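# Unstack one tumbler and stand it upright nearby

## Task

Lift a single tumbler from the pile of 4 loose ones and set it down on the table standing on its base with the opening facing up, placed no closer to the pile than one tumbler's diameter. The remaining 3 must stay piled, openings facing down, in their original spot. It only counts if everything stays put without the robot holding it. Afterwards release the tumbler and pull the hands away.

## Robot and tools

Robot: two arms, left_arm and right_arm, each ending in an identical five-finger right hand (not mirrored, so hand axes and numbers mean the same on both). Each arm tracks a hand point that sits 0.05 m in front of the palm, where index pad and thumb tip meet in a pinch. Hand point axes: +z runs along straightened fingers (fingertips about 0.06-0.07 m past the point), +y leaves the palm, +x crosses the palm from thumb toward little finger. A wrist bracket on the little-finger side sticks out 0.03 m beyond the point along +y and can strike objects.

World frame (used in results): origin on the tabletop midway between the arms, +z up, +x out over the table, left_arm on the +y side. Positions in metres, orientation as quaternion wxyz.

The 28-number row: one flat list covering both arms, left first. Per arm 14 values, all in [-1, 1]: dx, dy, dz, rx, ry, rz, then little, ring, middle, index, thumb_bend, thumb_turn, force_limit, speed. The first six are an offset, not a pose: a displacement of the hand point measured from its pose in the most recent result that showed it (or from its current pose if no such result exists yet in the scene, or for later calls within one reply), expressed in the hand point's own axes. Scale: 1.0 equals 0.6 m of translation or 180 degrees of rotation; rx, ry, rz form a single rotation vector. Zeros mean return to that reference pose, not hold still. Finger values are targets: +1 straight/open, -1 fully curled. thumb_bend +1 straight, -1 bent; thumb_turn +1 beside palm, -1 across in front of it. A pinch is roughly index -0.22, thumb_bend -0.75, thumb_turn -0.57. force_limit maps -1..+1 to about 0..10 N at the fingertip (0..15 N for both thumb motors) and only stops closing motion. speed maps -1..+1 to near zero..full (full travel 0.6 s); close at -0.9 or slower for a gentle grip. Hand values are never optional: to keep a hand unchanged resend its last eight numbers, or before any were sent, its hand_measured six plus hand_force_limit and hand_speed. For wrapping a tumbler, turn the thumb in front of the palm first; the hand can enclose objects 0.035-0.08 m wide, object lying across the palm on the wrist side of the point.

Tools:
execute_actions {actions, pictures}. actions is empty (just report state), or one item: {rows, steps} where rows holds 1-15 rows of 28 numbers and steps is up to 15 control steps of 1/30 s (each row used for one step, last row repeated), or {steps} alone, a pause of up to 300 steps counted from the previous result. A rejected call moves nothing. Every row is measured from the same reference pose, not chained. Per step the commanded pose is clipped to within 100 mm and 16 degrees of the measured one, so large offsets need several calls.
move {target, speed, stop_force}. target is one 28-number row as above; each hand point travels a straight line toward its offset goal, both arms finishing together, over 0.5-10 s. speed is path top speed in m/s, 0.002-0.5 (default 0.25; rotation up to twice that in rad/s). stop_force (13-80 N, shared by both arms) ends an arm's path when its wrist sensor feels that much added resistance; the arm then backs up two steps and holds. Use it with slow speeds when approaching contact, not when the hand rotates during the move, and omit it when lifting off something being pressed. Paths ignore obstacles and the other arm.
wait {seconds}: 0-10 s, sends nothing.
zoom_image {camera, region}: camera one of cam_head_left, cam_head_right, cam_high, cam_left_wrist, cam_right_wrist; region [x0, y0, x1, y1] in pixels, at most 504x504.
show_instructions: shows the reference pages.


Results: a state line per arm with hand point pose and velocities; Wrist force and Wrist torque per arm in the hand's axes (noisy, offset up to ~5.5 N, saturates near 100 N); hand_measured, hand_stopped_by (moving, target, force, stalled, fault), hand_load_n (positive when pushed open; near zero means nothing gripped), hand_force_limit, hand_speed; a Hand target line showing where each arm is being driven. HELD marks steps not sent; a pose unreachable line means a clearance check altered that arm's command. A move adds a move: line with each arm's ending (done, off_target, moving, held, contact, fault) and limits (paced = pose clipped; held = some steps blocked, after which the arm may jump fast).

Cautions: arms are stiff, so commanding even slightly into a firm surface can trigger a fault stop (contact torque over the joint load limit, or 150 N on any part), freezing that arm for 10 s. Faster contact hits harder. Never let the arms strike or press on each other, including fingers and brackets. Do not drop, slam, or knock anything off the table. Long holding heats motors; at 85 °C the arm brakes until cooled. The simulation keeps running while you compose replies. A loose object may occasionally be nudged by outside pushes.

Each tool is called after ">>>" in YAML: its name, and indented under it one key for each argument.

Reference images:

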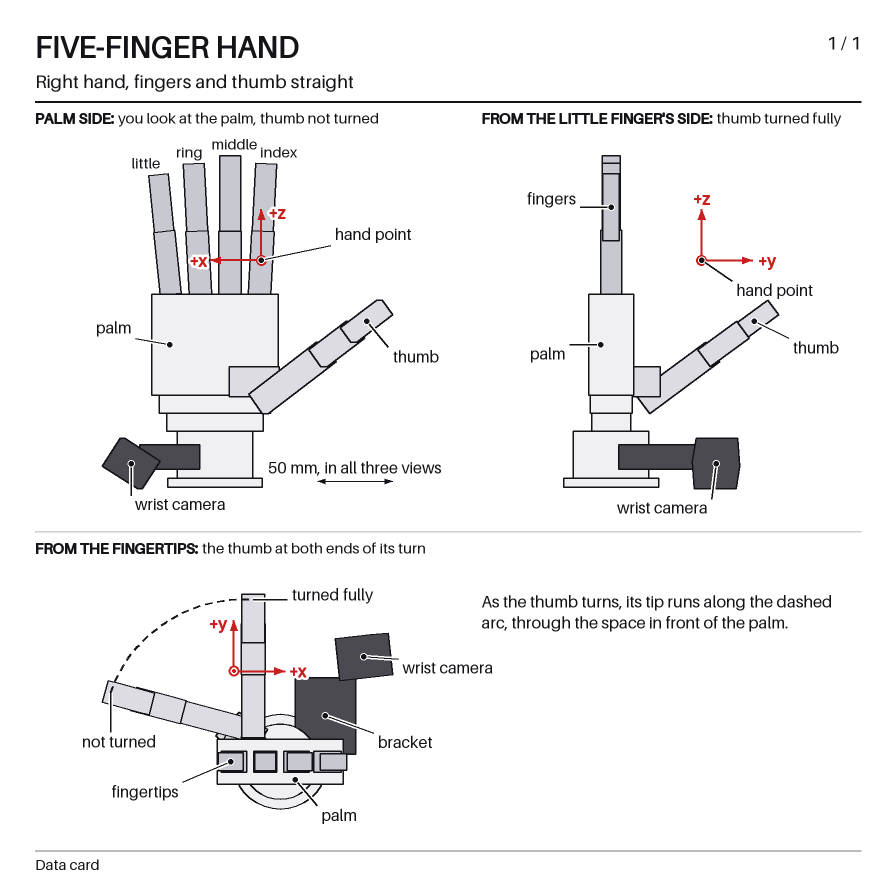

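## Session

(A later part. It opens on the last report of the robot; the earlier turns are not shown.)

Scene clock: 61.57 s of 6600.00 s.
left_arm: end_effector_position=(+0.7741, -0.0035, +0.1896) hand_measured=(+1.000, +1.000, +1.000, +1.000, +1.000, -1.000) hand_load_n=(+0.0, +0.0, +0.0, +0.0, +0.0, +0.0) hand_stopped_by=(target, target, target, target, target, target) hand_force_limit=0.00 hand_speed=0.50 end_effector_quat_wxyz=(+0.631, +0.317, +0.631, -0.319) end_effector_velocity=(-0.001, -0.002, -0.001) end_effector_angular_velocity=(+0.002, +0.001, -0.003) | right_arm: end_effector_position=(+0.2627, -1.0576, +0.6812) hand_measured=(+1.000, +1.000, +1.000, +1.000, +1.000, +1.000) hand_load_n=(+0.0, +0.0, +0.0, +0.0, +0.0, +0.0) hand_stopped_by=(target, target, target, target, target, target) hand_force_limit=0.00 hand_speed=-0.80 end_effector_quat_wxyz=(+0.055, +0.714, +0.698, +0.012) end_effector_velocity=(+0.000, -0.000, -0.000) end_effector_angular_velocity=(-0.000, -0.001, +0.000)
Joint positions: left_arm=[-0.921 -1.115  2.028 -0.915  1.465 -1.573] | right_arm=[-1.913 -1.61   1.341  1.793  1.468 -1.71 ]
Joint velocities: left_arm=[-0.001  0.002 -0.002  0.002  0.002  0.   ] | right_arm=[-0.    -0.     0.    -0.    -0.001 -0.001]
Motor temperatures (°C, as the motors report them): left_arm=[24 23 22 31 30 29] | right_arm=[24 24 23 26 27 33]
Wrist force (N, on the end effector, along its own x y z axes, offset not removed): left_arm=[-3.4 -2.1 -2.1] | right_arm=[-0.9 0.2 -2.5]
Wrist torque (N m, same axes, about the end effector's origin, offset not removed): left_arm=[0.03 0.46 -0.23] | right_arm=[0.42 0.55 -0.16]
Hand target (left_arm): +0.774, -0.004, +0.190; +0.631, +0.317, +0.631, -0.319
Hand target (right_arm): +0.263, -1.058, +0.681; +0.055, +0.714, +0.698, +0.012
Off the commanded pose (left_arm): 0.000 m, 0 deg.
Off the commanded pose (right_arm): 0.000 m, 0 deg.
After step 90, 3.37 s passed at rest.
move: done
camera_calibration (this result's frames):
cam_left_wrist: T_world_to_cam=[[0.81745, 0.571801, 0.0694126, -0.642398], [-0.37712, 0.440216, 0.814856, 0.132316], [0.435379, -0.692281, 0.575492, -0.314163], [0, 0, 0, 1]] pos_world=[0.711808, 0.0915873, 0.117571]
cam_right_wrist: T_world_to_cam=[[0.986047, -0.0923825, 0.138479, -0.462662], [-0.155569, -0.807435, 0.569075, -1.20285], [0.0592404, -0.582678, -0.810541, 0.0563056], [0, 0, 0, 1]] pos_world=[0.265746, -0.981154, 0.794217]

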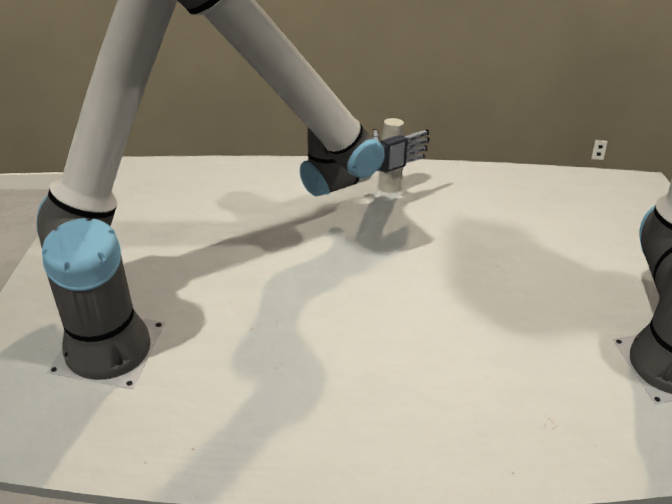

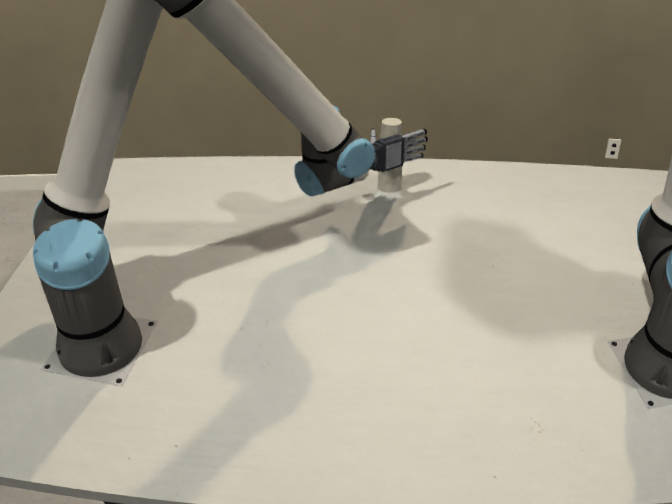

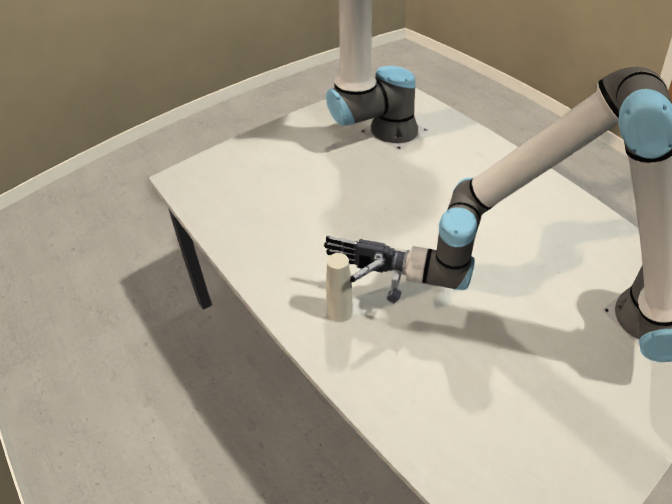

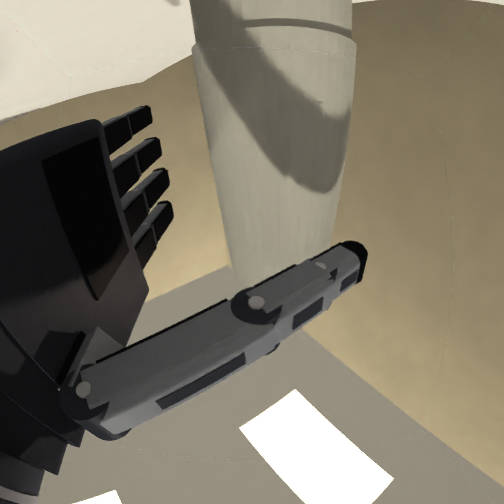

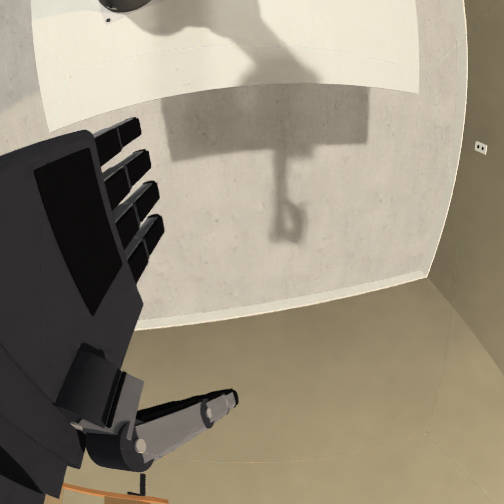

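>>> move:
  target: [0.01,0.03,0.02,0,0,0,1,1,1,1,1,-1,0,0.5,0,0,0,0,0,0,1,1,1,1,1,1,0,-0.8]
  speed: 0.04

>>> move:
  target: [0,0,0,0,0,0,-1,-1,-1,-1,-1,-1,0.2,-0.7,0,0,0,0,0,0,1,1,1,1,1,1,0,-0.8]

>>> move:
  target: [-0.22,0,0,0,0,0,-1,-1,-1,-1,-1,-1,0.2,-0.7,0,0,0,0,0,0,1,1,1,1,1,1,0,-0.8]
  speed: 0.06

Scene clock: 68.90 s of 6600.00 s.
left_arm: end_effector_position=(+0.7954, -0.0024, +0.1836) hand_measured=(+1.000, +1.000, +1.000, +1.000, +1.000, -1.000) hand_load_n=(+0.0, +0.0, +0.0, +0.0, +0.0, +0.0) hand_stopped_by=(target, target, target, target, target, target) hand_force_limit=0.00 hand_speed=0.50 end_effector_quat_wxyz=(+0.631, +0.317, +0.631, -0.319) end_effector_velocity=(+0.003, +0.000, -0.000) end_effector_angular_velocity=(-0.000, -0.001, -0.000) | right_arm: end_effector_position=(+0.2627, -1.0576, +0.6812) hand_measured=(+1.000, +1.000, +1.000, +1.000, +1.000, +1.000) hand_load_n=(+0.0, +0.0, +0.0, +0.0, +0.0, +0.0) hand_stopped_by=(target, target, target, target, target, target) hand_force_limit=0.00 hand_speed=-0.80 end_effector_quat_wxyz=(+0.055, +0.714, +0.698, +0.012) end_effector_velocity=(-0.000, +0.000, -0.000) end_effector_angular_velocity=(+0.000, +0.000, -0.001)
Joint positions: left_arm=[-0.891 -1.089  1.999 -0.912  1.495 -1.573] | right_arm=[-1.913 -1.61   1.341  1.793  1.468 -1.71 ]
Joint velocities: left_arm=[ 0.004  0.003 -0.004  0.     0.005  0.001] | right_arm=[-0.    -0.     0.     0.     0.001  0.001]
Motor temperatures (°C, as the motors report them): left_arm=[24 23 22 31 30 29] | right_arm=[24 24 23 26 27 33]
Wrist force (N, on the end effector, along its own x y z axes, offset not removed): left_arm=[-0.6 -2.6 -2.4] | right_arm=[1.9 -2.9 -4.7]
Wrist torque (N m, same axes, about the end effector's origin, offset not removed): left_arm=[0.07 0.12 -0.01] | right_arm=[0.17 0.16 -0.31]
Hand target (left_arm): +0.796, -0.002, +0.183; +0.631, +0.317, +0.631, -0.319
Hand target (right_arm): +0.263, -1.058, +0.681; +0.055, +0.714, +0.698, +0.012
Off the commanded pose (left_arm): 0.000 m, 0 deg.
Off the commanded pose (right_arm): 0.000 m, 0 deg.
After step 90, 3.40 s passed at rest.
move: done
camera_calibration (this result's frames):
cam_left_wrist: T_world_to_cam=[[0.81744, 0.571816, 0.0694152, -0.660033], [-0.377132, 0.440211, 0.814853, 0.144779], [0.435389, -0.692272, 0.575497, -0.319283], [0, 0, 0, 1]] pos_world=[0.733151, 0.0926531, 0.111589]
cam_right_wrist: T_world_to_cam=[[0.986047, -0.0923824, 0.138479, -0.462662], [-0.155569, -0.807435, 0.569075, -1.20285], [0.0592405, -0.582678, -0.810541, 0.0563056], [0, 0, 0, 1]] pos_world=[0.265746, -0.981154, 0.794217]

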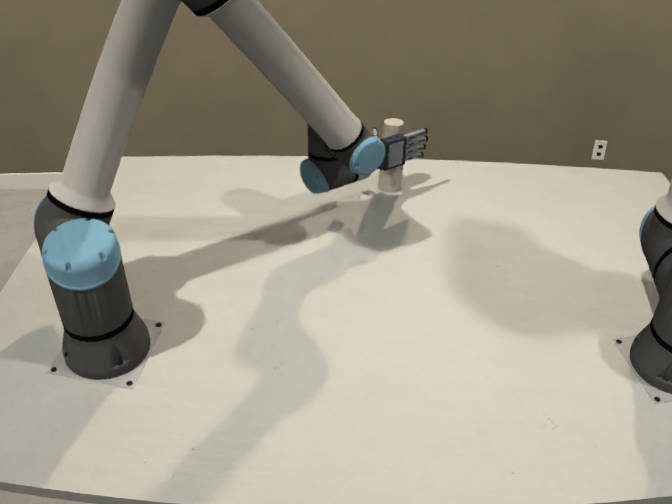

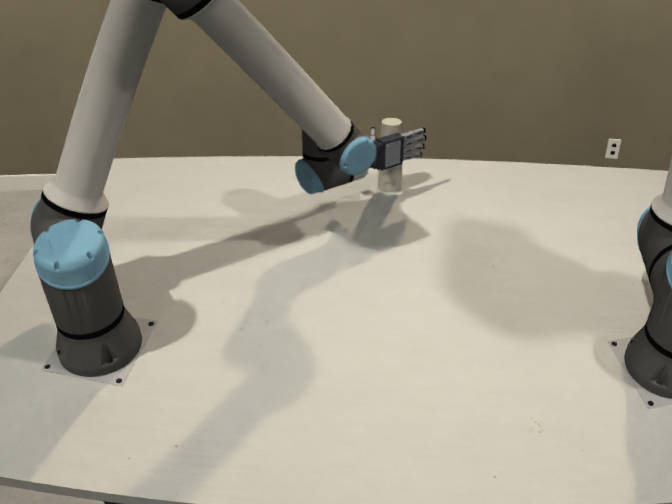

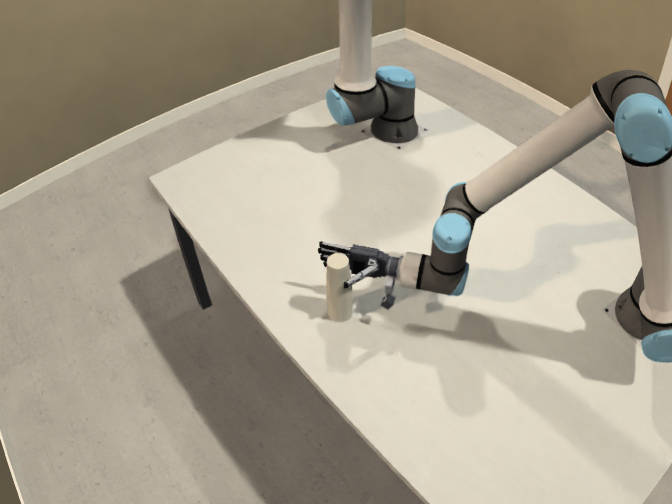

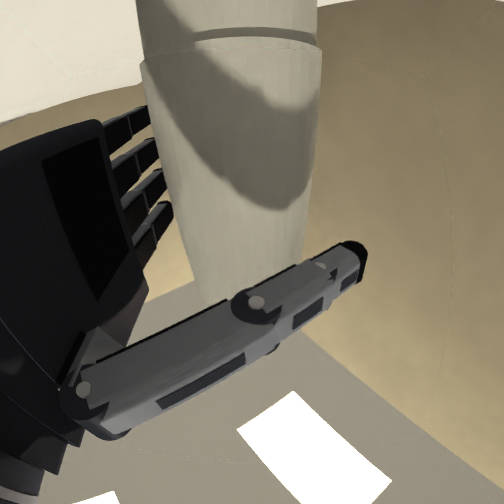

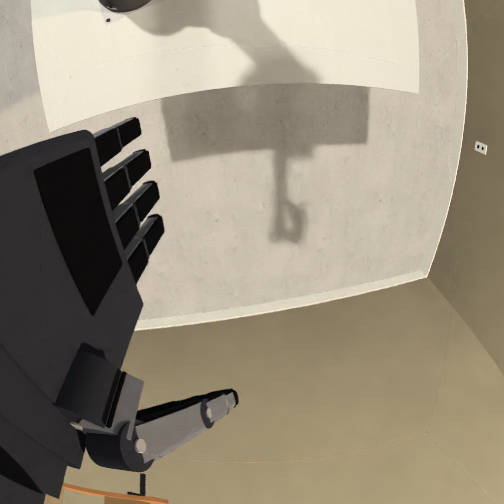

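Scene clock: 71.00 s of 6600.00 s.
left_arm: end_effector_position=(+0.7954, -0.0024, +0.1836) hand_measured=(+0.154, +0.138, +0.104, +0.088, +0.474, -1.000) hand_load_n=(+2.0, +2.5, +7.0, +6.5, +17.0, +3.0) hand_stopped_by=(force, force, force, force, force, target) hand_force_limit=0.20 hand_speed=-0.70 end_effector_quat_wxyz=(+0.631, +0.317, +0.631, -0.319) end_effector_velocity=(-0.000, -0.000, +0.000) end_effector_angular_velocity=(+0.000, -0.001, -0.001) | right_arm: end_effector_position=(+0.2627, -1.0576, +0.6812) hand_measured=(+1.000, +1.000, +1.000, +1.000, +1.000, +1.000) hand_load_n=(+0.0, +0.0, +0.0, +0.0, +0.0, +0.0) hand_stopped_by=(target, target, target, target, target, target) hand_force_limit=0.00 hand_speed=-0.80 end_effector_quat_wxyz=(+0.055, +0.714, +0.698, +0.012) end_effector_velocity=(-0.000, -0.000, +0.000) end_effector_angular_velocity=(-0.000, -0.000, +0.000)
Joint positions: left_arm=[-0.891 -1.089  1.999 -0.912  1.495 -1.573] | right_arm=[-1.913 -1.61   1.341  1.793  1.468 -1.71 ]
Joint velocities: left_arm=[-0.     0.    -0.     0.     0.001  0.001] | right_arm=[-0.     0.    -0.    -0.    -0.    -0.001]
Motor temperatures (°C, as the motors report them): left_arm=[24 23 22 31 30 29] | right_arm=[24 24 23 26 27 33]
Wrist force (N, on the end effector, along its own x y z axes, offset not removed): left_arm=[-1.2 -4.2 -0.9] | right_arm=[-2.9 -2.4 1.3]
Wrist torque (N m, same axes, about the end effector's origin, offset not removed): left_arm=[-0.25 -0.20 -0.09] | right_arm=[-0.07 0.41 -0.54]
Hand target (left_arm): +0.795, -0.002, +0.184; +0.631, +0.317, +0.631, -0.319
Hand target (right_arm): +0.263, -1.058, +0.681; +0.055, +0.714, +0.698, +0.012
Off the commanded pose (left_arm): 0.000 m, 0 deg.
Off the commanded pose (right_arm): 0.000 m, 0 deg.
move: done
camera_calibration (this result's frames):
cam_left_wrist: T_world_to_cam=[[0.817443, 0.571812, 0.0694123, -0.66003], [-0.377126, 0.440212, 0.814855, 0.144767], [0.435387, -0.692275, 0.575494, -0.319286], [0, 0, 0, 1]] pos_world=[0.733146, 0.0926509, 0.111597]
cam_right_wrist: T_world_to_cam=[[0.986047, -0.0923825, 0.138479, -0.462662], [-0.155569, -0.807435, 0.569075, -1.20285], [0.0592406, -0.582678, -0.810541, 0.0563057], [0, 0, 0, 1]] pos_world=[0.265746, -0.981154, 0.794217]

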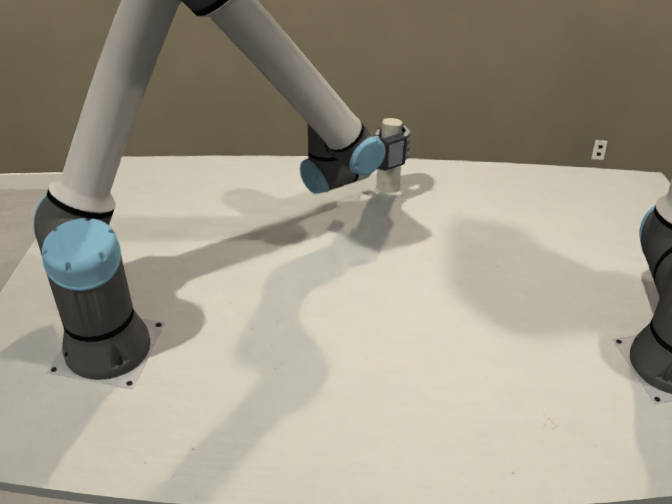

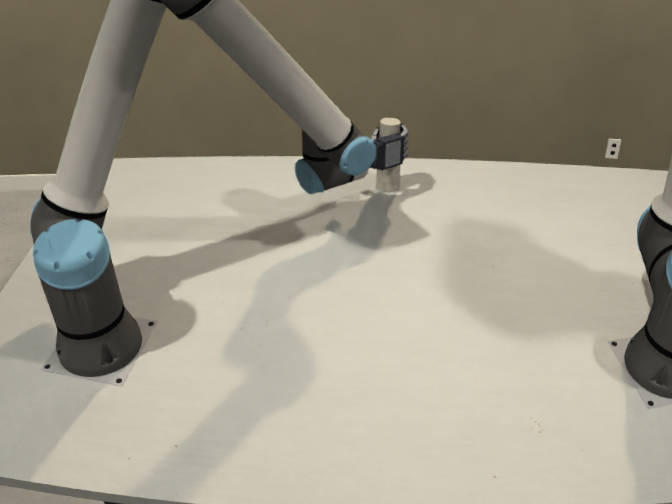

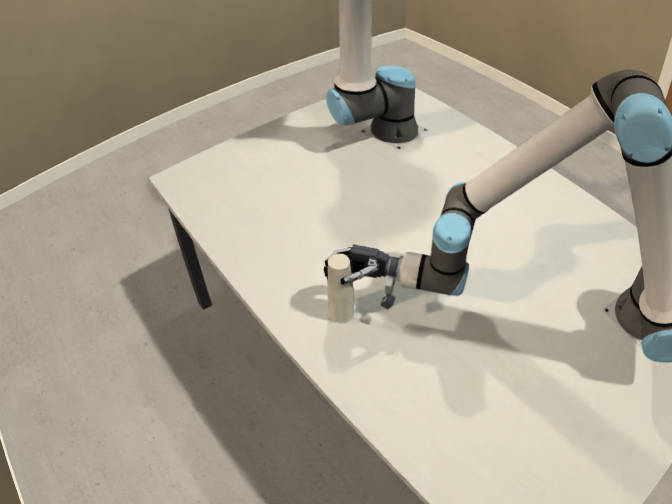

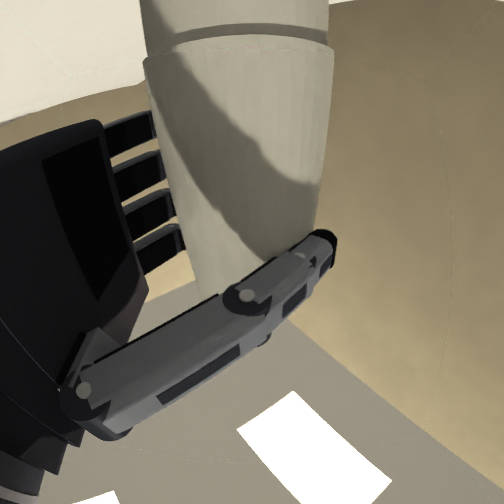

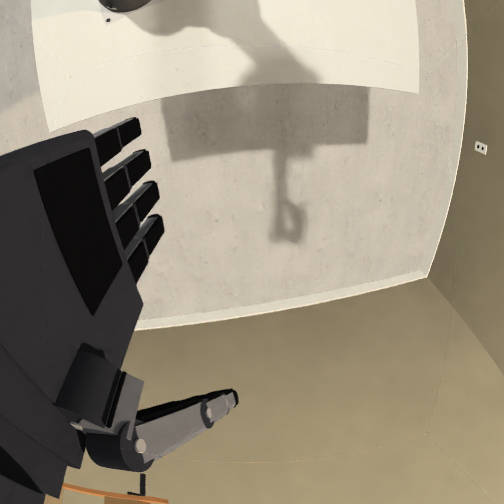

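Scene clock: 73.63 s of 6600.00 s.
left_arm: end_effector_position=(+0.7957, -0.0021, +0.3154) hand_measured=(+0.154, +0.138, +0.104, +0.088, +0.474, -1.000) hand_load_n=(+1.5, +2.0, +7.0, +6.5, +17.0, +3.5) hand_stopped_by=(force, force, force, force, force, target) hand_force_limit=0.20 hand_speed=-0.70 end_effector_quat_wxyz=(+0.631, +0.317, +0.631, -0.319) end_effector_velocity=(+0.002, +0.000, +0.003) end_effector_angular_velocity=(-0.001, -0.001, +0.001) | right_arm: end_effector_position=(+0.2627, -1.0576, +0.6812) hand_measured=(+1.000, +1.000, +1.000, +1.000, +1.000, +1.000) hand_load_n=(+0.0, +0.0, +0.0, +0.0, +0.0, +0.0) hand_stopped_by=(target, target, target, target, target, target) hand_force_limit=0.00 hand_speed=-0.80 end_effector_quat_wxyz=(+0.055, +0.714, +0.698, +0.012) end_effector_velocity=(+0.000, +0.000, +0.000) end_effector_angular_velocity=(-0.001, -0.001, -0.001)
Joint positions: left_arm=[-0.89  -1.256  1.935 -0.681  1.496 -1.573] | right_arm=[-1.913 -1.61   1.341  1.793  1.468 -1.71 ]
Joint velocities: left_arm=[ 0.002 -0.002 -0.004  0.004  0.001  0.   ] | right_arm=[-0.    -0.    -0.    -0.    -0.001  0.001]
Motor temperatures (°C, as the motors report them): left_arm=[24 23 22 31 30 29] | right_arm=[24 24 23 26 27 33]
Wrist force (N, on the end effector, along its own x y z axes, offset not removed): left_arm=[-1.4 -3.7 -1.2] | right_arm=[-0.6 -1.9 0.7]
Wrist torque (N m, same axes, about the end effector's origin, offset not removed): left_arm=[-0.25 0.19 -0.27] | right_arm=[-0.09 0.07 -0.20]
Hand target (left_arm): +0.796, -0.002, +0.316; +0.631, +0.317, +0.631, -0.319
Hand target (right_arm): +0.263, -1.058, +0.681; +0.055, +0.714, +0.698, +0.012
Off the commanded pose (left_arm): 0.000 m, 0 deg.
Off the commanded pose (right_arm): 0.000 m, 0 deg.
move: done
camera_calibration (this result's frames):
cam_left_wrist: T_world_to_cam=[[0.817442, 0.571812, 0.069427, -0.669594], [-0.377141, 0.440211, 0.814849, 0.0373385], [0.435378, -0.692276, 0.5755, -0.395039], [0, 0, 0, 1]] pos_world=[0.733427, 0.0929693, 0.243407]
cam_right_wrist: T_world_to_cam=[[0.986047, -0.0923823, 0.138479, -0.462662], [-0.155568, -0.807435, 0.569075, -1.20285], [0.0592405, -0.582678, -0.810541, 0.0563056], [0, 0, 0, 1]] pos_world=[0.265746, -0.981154, 0.794217]

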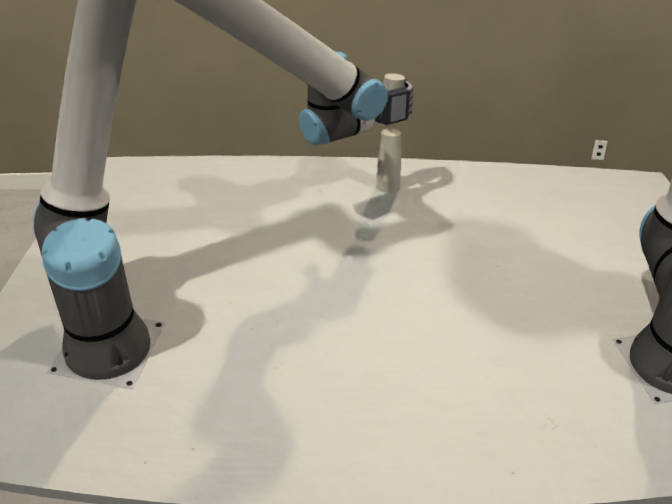

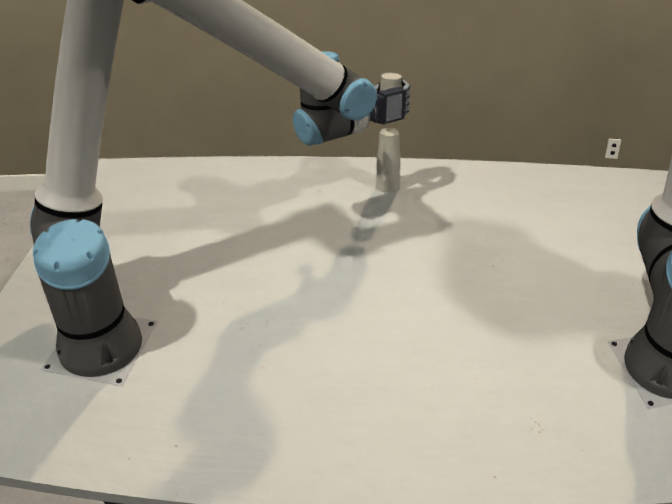

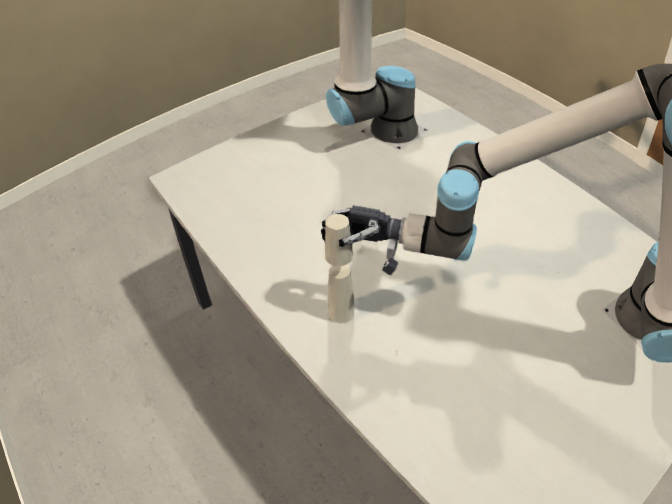

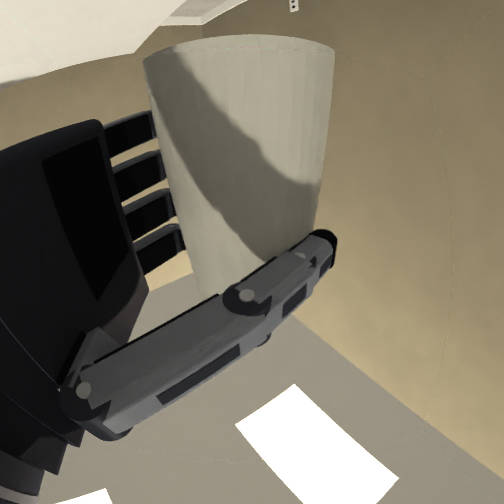

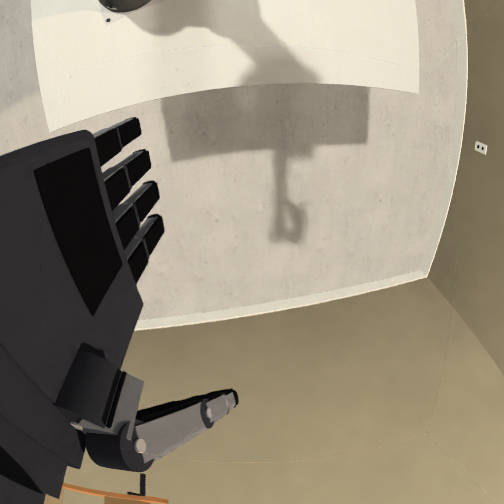

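>>> move:
  target: [0,0,-0.35,0,0,0,-1,-1,-1,-1,-1,-1,0.2,-0.7,0,0,0,0,0,0,1,1,1,1,1,1,0,-0.8]
  speed: 0.15

>>> move:
  target: [0,0,0,0,0,1,-1,-1,-1,-1,-1,-1,0.2,-0.7,0,0,0,0,0,0,1,1,1,1,1,1,0,-0.8]
  speed: 0.4

>>> move:
  target: [-0.4,0,0,0,0,0,-1,-1,-1,-1,-1,-1,0.2,-0.7,0,0,0,0,0,0,1,1,1,1,1,1,0,-0.8]
  speed: 0.12

Scene clock: 80.33 s of 6600.00 s.
left_arm: end_effector_position=(+0.6708, +0.1664, +0.3153) hand_measured=(+0.154, +0.138, +0.104, +0.088, +0.474, -1.000) hand_load_n=(+1.5, +2.0, +7.0, +6.5, +17.0, +3.5) hand_stopped_by=(force, force, force, force, force, target) hand_force_limit=0.20 hand_speed=-0.70 end_effector_quat_wxyz=(+0.631, +0.317, +0.631, -0.319) end_effector_velocity=(-0.002, +0.002, +0.000) end_effector_angular_velocity=(+0.001, -0.000, -0.000) | right_arm: end_effector_position=(+0.2627, -1.0576, +0.6812) hand_measured=(+1.000, +1.000, +1.000, +1.000, +1.000, +1.000) hand_load_n=(+0.0, +0.0, +0.0, +0.0, +0.0, +0.0) hand_stopped_by=(target, target, target, target, target, target) hand_force_limit=0.00 hand_speed=-0.80 end_effector_quat_wxyz=(+0.055, +0.714, +0.698, +0.012) end_effector_velocity=(+0.000, +0.000, +0.000) end_effector_angular_velocity=(-0.001, -0.001, -0.001)
Joint positions: left_arm=[-0.928 -1.57   2.319 -0.751  1.458 -1.573] | right_arm=[-1.913 -1.61   1.341  1.793  1.468 -1.71 ]
Joint velocities: left_arm=[-0.001 -0.005  0.005  0.001 -0.001  0.   ] | right_arm=[-0.    -0.    -0.     0.    -0.001  0.001]
Motor temperatures (°C, as the motors report them): left_arm=[24 23 22 31 30 29] | right_arm=[24 24 23 26 27 33]
Wrist force (N, on the end effector, along its own x y z axes, offset not removed): left_arm=[0.5 -3.3 -3.5] | right_arm=[0.5 1.4 -1.6]
Wrist torque (N m, same axes, about the end effector's origin, offset not removed): left_arm=[0.03 0.06 -0.03] | right_arm=[0.70 0.03 -0.14]
Hand target (left_arm): +0.671, +0.167, +0.315; +0.631, +0.317, +0.631, -0.319
Hand target (right_arm): +0.263, -1.058, +0.681; +0.055, +0.714, +0.698, +0.012
Off the commanded pose (left_arm): 0.000 m, 0 deg.
Off the commanded pose (right_arm): 0.000 m, 0 deg.
After step 90, 1.73 s passed at rest.
move: done
camera_calibration (this result's frames):
cam_left_wrist: T_world_to_cam=[[0.81745, 0.571807, 0.0693727, -0.6638], [-0.377111, 0.440257, 0.814838, -0.0838805], [0.435388, -0.69225, 0.575523, -0.223956], [0, 0, 0, 1]] pos_world=[0.608499, 0.261461, 0.243291]
cam_right_wrist: T_world_to_cam=[[0.986047, -0.0923824, 0.138479, -0.462662], [-0.155569, -0.807435, 0.569075, -1.20285], [0.0592405, -0.582678, -0.810541, 0.0563055], [0, 0, 0, 1]] pos_world=[0.265746, -0.981155, 0.794217]

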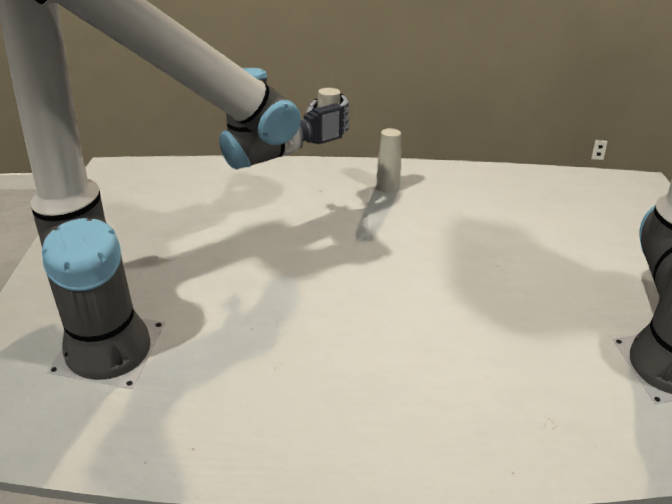

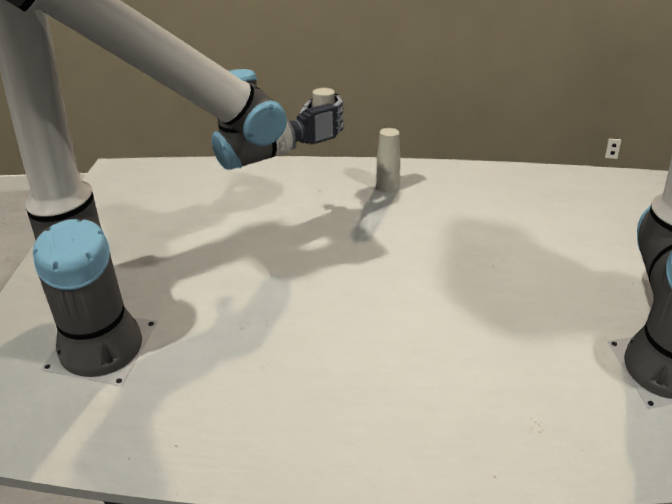

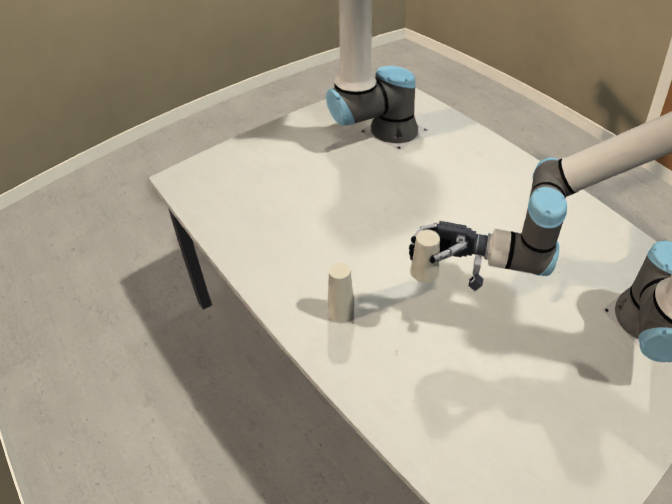

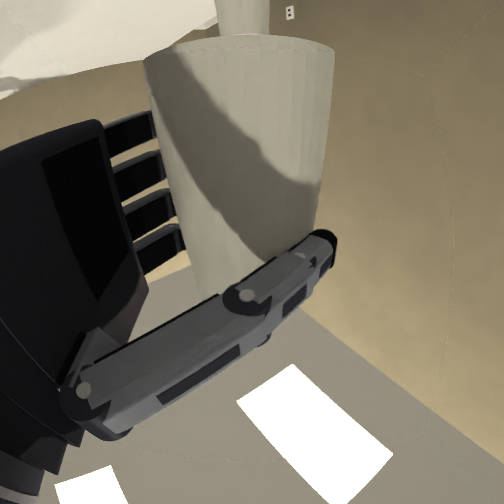

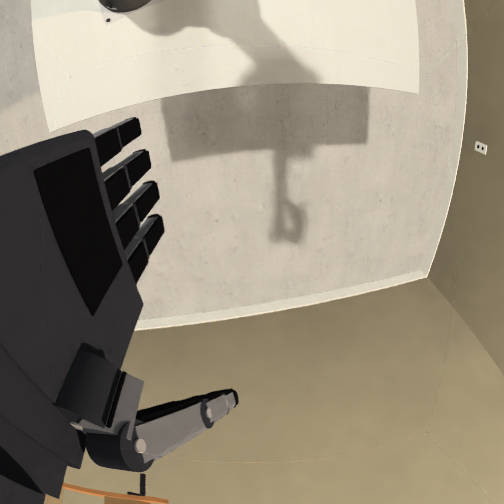

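Scene clock: 84.87 s of 6600.00 s.
left_arm: end_effector_position=(+0.6709, +0.1665, +0.3152) hand_measured=(+0.154, +0.138, +0.104, +0.088, +0.474, -1.000) hand_load_n=(+1.0, +2.0, +7.0, +7.0, +17.0, +4.0) hand_stopped_by=(force, force, force, force, force, target) hand_force_limit=0.20 hand_speed=-0.70 end_effector_quat_wxyz=(+0.320, +0.632, -0.317, +0.631) end_effector_velocity=(-0.001, -0.000, -0.002) end_effector_angular_velocity=(+0.012, -0.008, -0.000) | right_arm: end_effector_position=(+0.2627, -1.0576, +0.6812) hand_measured=(+1.000, +1.000, +1.000, +1.000, +1.000, +1.000) hand_load_n=(+0.0, +0.0, +0.0, +0.0, +0.0, +0.0) hand_stopped_by=(target, target, target, target, target, target) hand_force_limit=0.00 hand_speed=-0.80 end_effector_quat_wxyz=(+0.055, +0.714, +0.698, +0.012) end_effector_velocity=(-0.000, -0.000, +0.000) end_effector_angular_velocity=(-0.001, +0.000, -0.000)
Joint positions: left_arm=[-0.655 -1.568  2.18  -0.613  1.731  1.566] | right_arm=[-1.913 -1.61   1.341  1.793  1.468 -1.71 ]
Joint velocities: left_arm=[-0.003 -0.001  0.002  0.004 -0.003  0.014] | right_arm=[-0.    -0.    -0.001  0.     0.     0.   ]
Motor temperatures (°C, as the motors report them): left_arm=[24 23 22 31 30 29] | right_arm=[24 24 23 26 27 33]
Wrist force (N, on the end effector, along its own x y z axes, offset not removed): left_arm=[1.1 -3.1 -2.0] | right_arm=[2.5 -2.3 -0.1]
Wrist torque (N m, same axes, about the end effector's origin, offset not removed): left_arm=[-0.05 -0.15 0.21] | right_arm=[-0.20 -0.23 -0.20]
Hand target (left_arm): +0.671, +0.166, +0.315; +0.319, +0.631, -0.317, +0.631
Hand target (right_arm): +0.263, -1.058, +0.681; +0.055, +0.714, +0.698, +0.012
Off the commanded pose (left_arm): 0.000 m, 0 deg.
Off the commanded pose (right_arm): 0.000 m, 0 deg.
move: done
camera_calibration (this result's frames):
cam_left_wrist: T_world_to_cam=[[-0.785545, -0.615079, -0.0678038, 0.652308], [-0.310508, 0.486581, -0.816592, 0.37798], [0.535261, -0.620416, -0.573218, 0.0592626], [0, 0, 0, 1]] pos_world=[0.598062, 0.254071, 0.386855]
cam_right_wrist: T_world_to_cam=[[0.986047, -0.0923824, 0.138479, -0.462662], [-0.155569, -0.807435, 0.569075, -1.20285], [0.0592406, -0.582678, -0.810541, 0.0563056], [0, 0, 0, 1]] pos_world=[0.265746, -0.981155, 0.794217]

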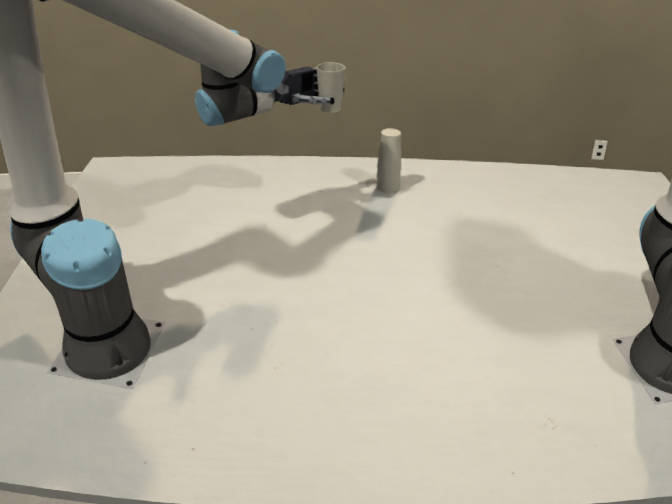

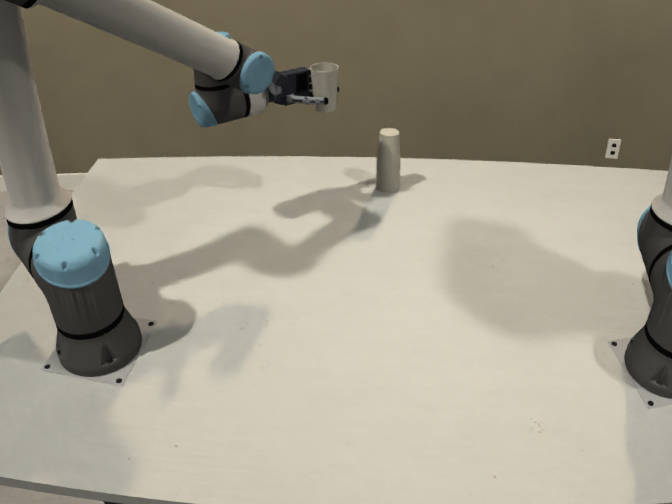

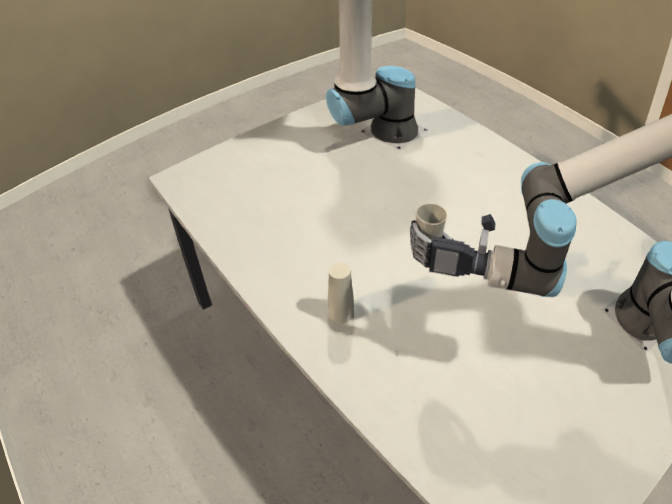

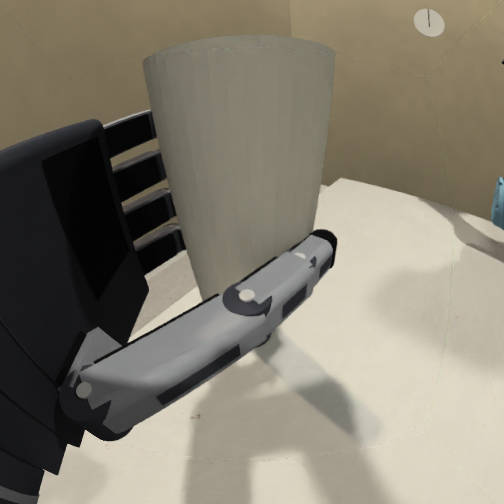

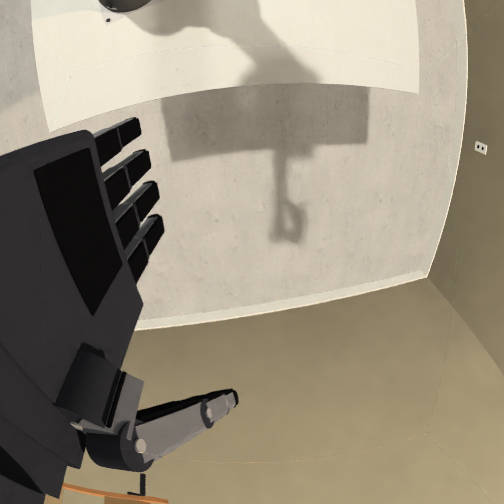

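Scene clock: 87.40 s of 6600.00 s.
left_arm: end_effector_position=(+0.6700, +0.1657, +0.0753) hand_measured=(+0.154, +0.138, +0.104, +0.088, +0.474, -1.000) hand_load_n=(+1.0, +2.0, +7.0, +7.0, +17.0, +4.0) hand_stopped_by=(force, force, force, force, force, target) hand_force_limit=0.20 hand_speed=-0.70 end_effector_quat_wxyz=(+0.320, +0.632, -0.317, +0.631) end_effector_velocity=(-0.001, -0.000, -0.003) end_effector_angular_velocity=(-0.000, +0.002, -0.002) | right_arm: end_effector_position=(+0.2627, -1.0576, +0.6812) hand_measured=(+1.000, +1.000, +1.000, +1.000, +1.000, +1.000) hand_load_n=(+0.0, +0.0, +0.0, +0.0, +0.0, +0.0) hand_stopped_by=(target, target, target, target, target, target) hand_force_limit=0.00 hand_speed=-0.80 end_effector_quat_wxyz=(+0.055, +0.714, +0.698, +0.012) end_effector_velocity=(+0.000, +0.000, +0.000) end_effector_angular_velocity=(-0.001, -0.001, +0.001)
Joint positions: left_arm=[-0.658 -1.178  2.326 -1.15   1.728  1.566] | right_arm=[-1.913 -1.61   1.341  1.793  1.468 -1.71 ]
Joint velocities: left_arm=[-0.001  0.005  0.001 -0.005  0.001 -0.002] | right_arm=[-0.    -0.    -0.     0.    -0.001 -0.001]
Motor temperatures (°C, as the motors report them): left_arm=[24 23 22 31 30 29] | right_arm=[24 24 23 26 27 33]
Wrist force (N, on the end effector, along its own x y z axes, offset not removed): left_arm=[-3.4 -2.9 -1.2] | right_arm=[1.9 -0.6 -4.6]
Wrist torque (N m, same axes, about the end effector's origin, offset not removed): left_arm=[-0.16 0.48 -0.07] | right_arm=[0.45 -0.18 -0.22]
Hand target (left_arm): +0.670, +0.166, +0.075; +0.320, +0.632, -0.317, +0.631
Hand target (right_arm): +0.263, -1.058, +0.681; +0.055, +0.714, +0.698, +0.012
Off the commanded pose (left_arm): 0.000 m, 0 deg.
Off the commanded pose (right_arm): 0.000 m, 0 deg.
move: done
camera_calibration (this result's frames):
cam_left_wrist: T_world_to_cam=[[-0.785538, -0.615071, -0.0679555, 0.634893], [-0.310431, 0.486684, -0.816561, 0.182203], [0.535316, -0.620344, -0.573245, -0.0783455], [0, 0, 0, 1]] pos_world=[0.597233, 0.253228, 0.147013]
cam_right_wrist: T_world_to_cam=[[0.986047, -0.0923825, 0.138479, -0.462662], [-0.155569, -0.807435, 0.569075, -1.20285], [0.0592405, -0.582678, -0.810541, 0.0563057], [0, 0, 0, 1]] pos_world=[0.265746, -0.981154, 0.794217]

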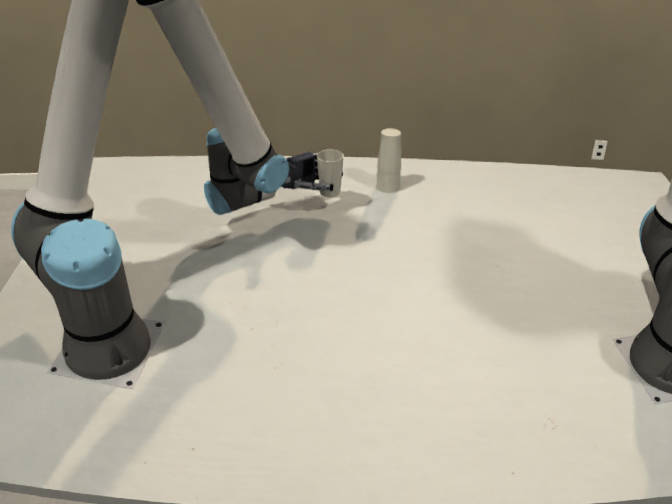

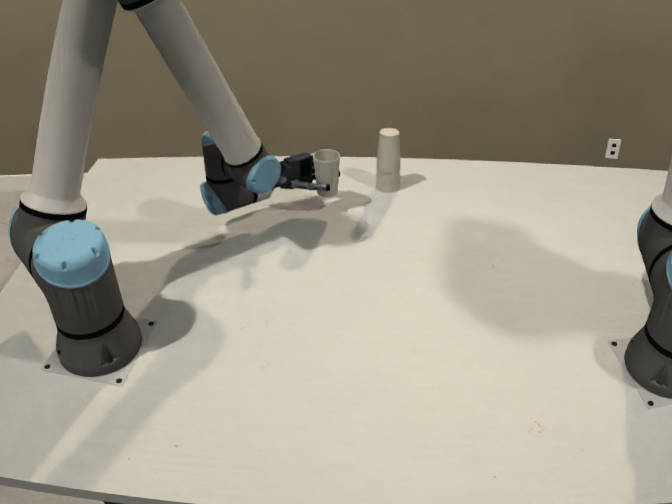

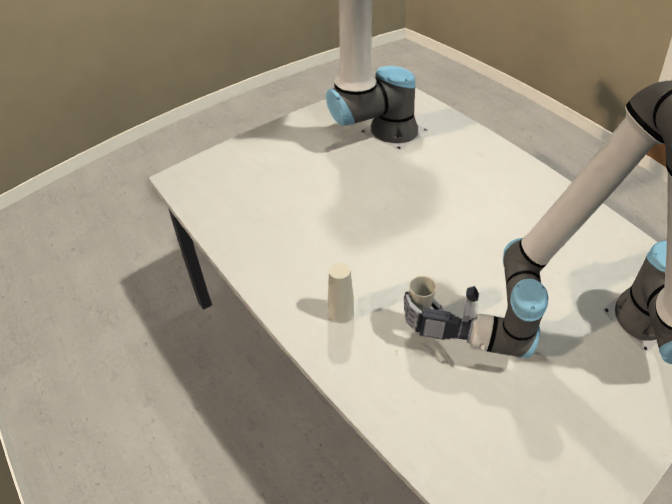

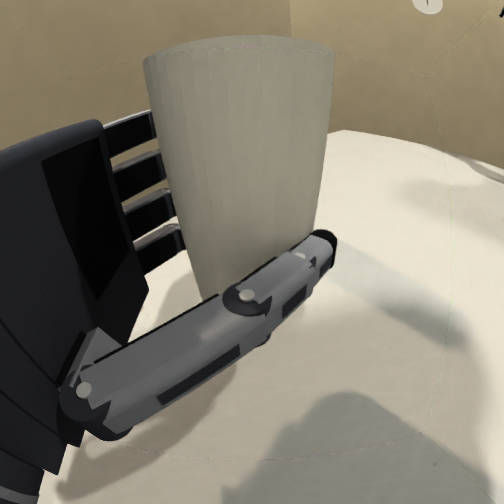

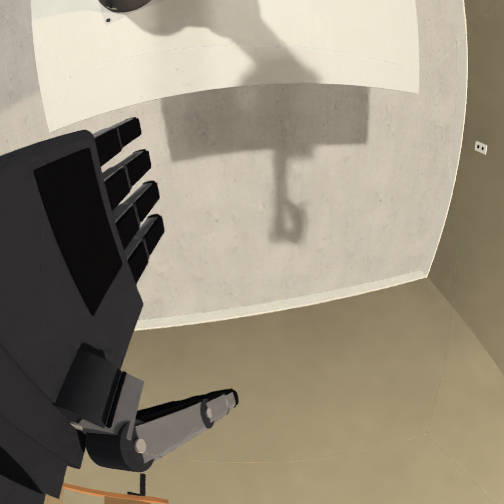

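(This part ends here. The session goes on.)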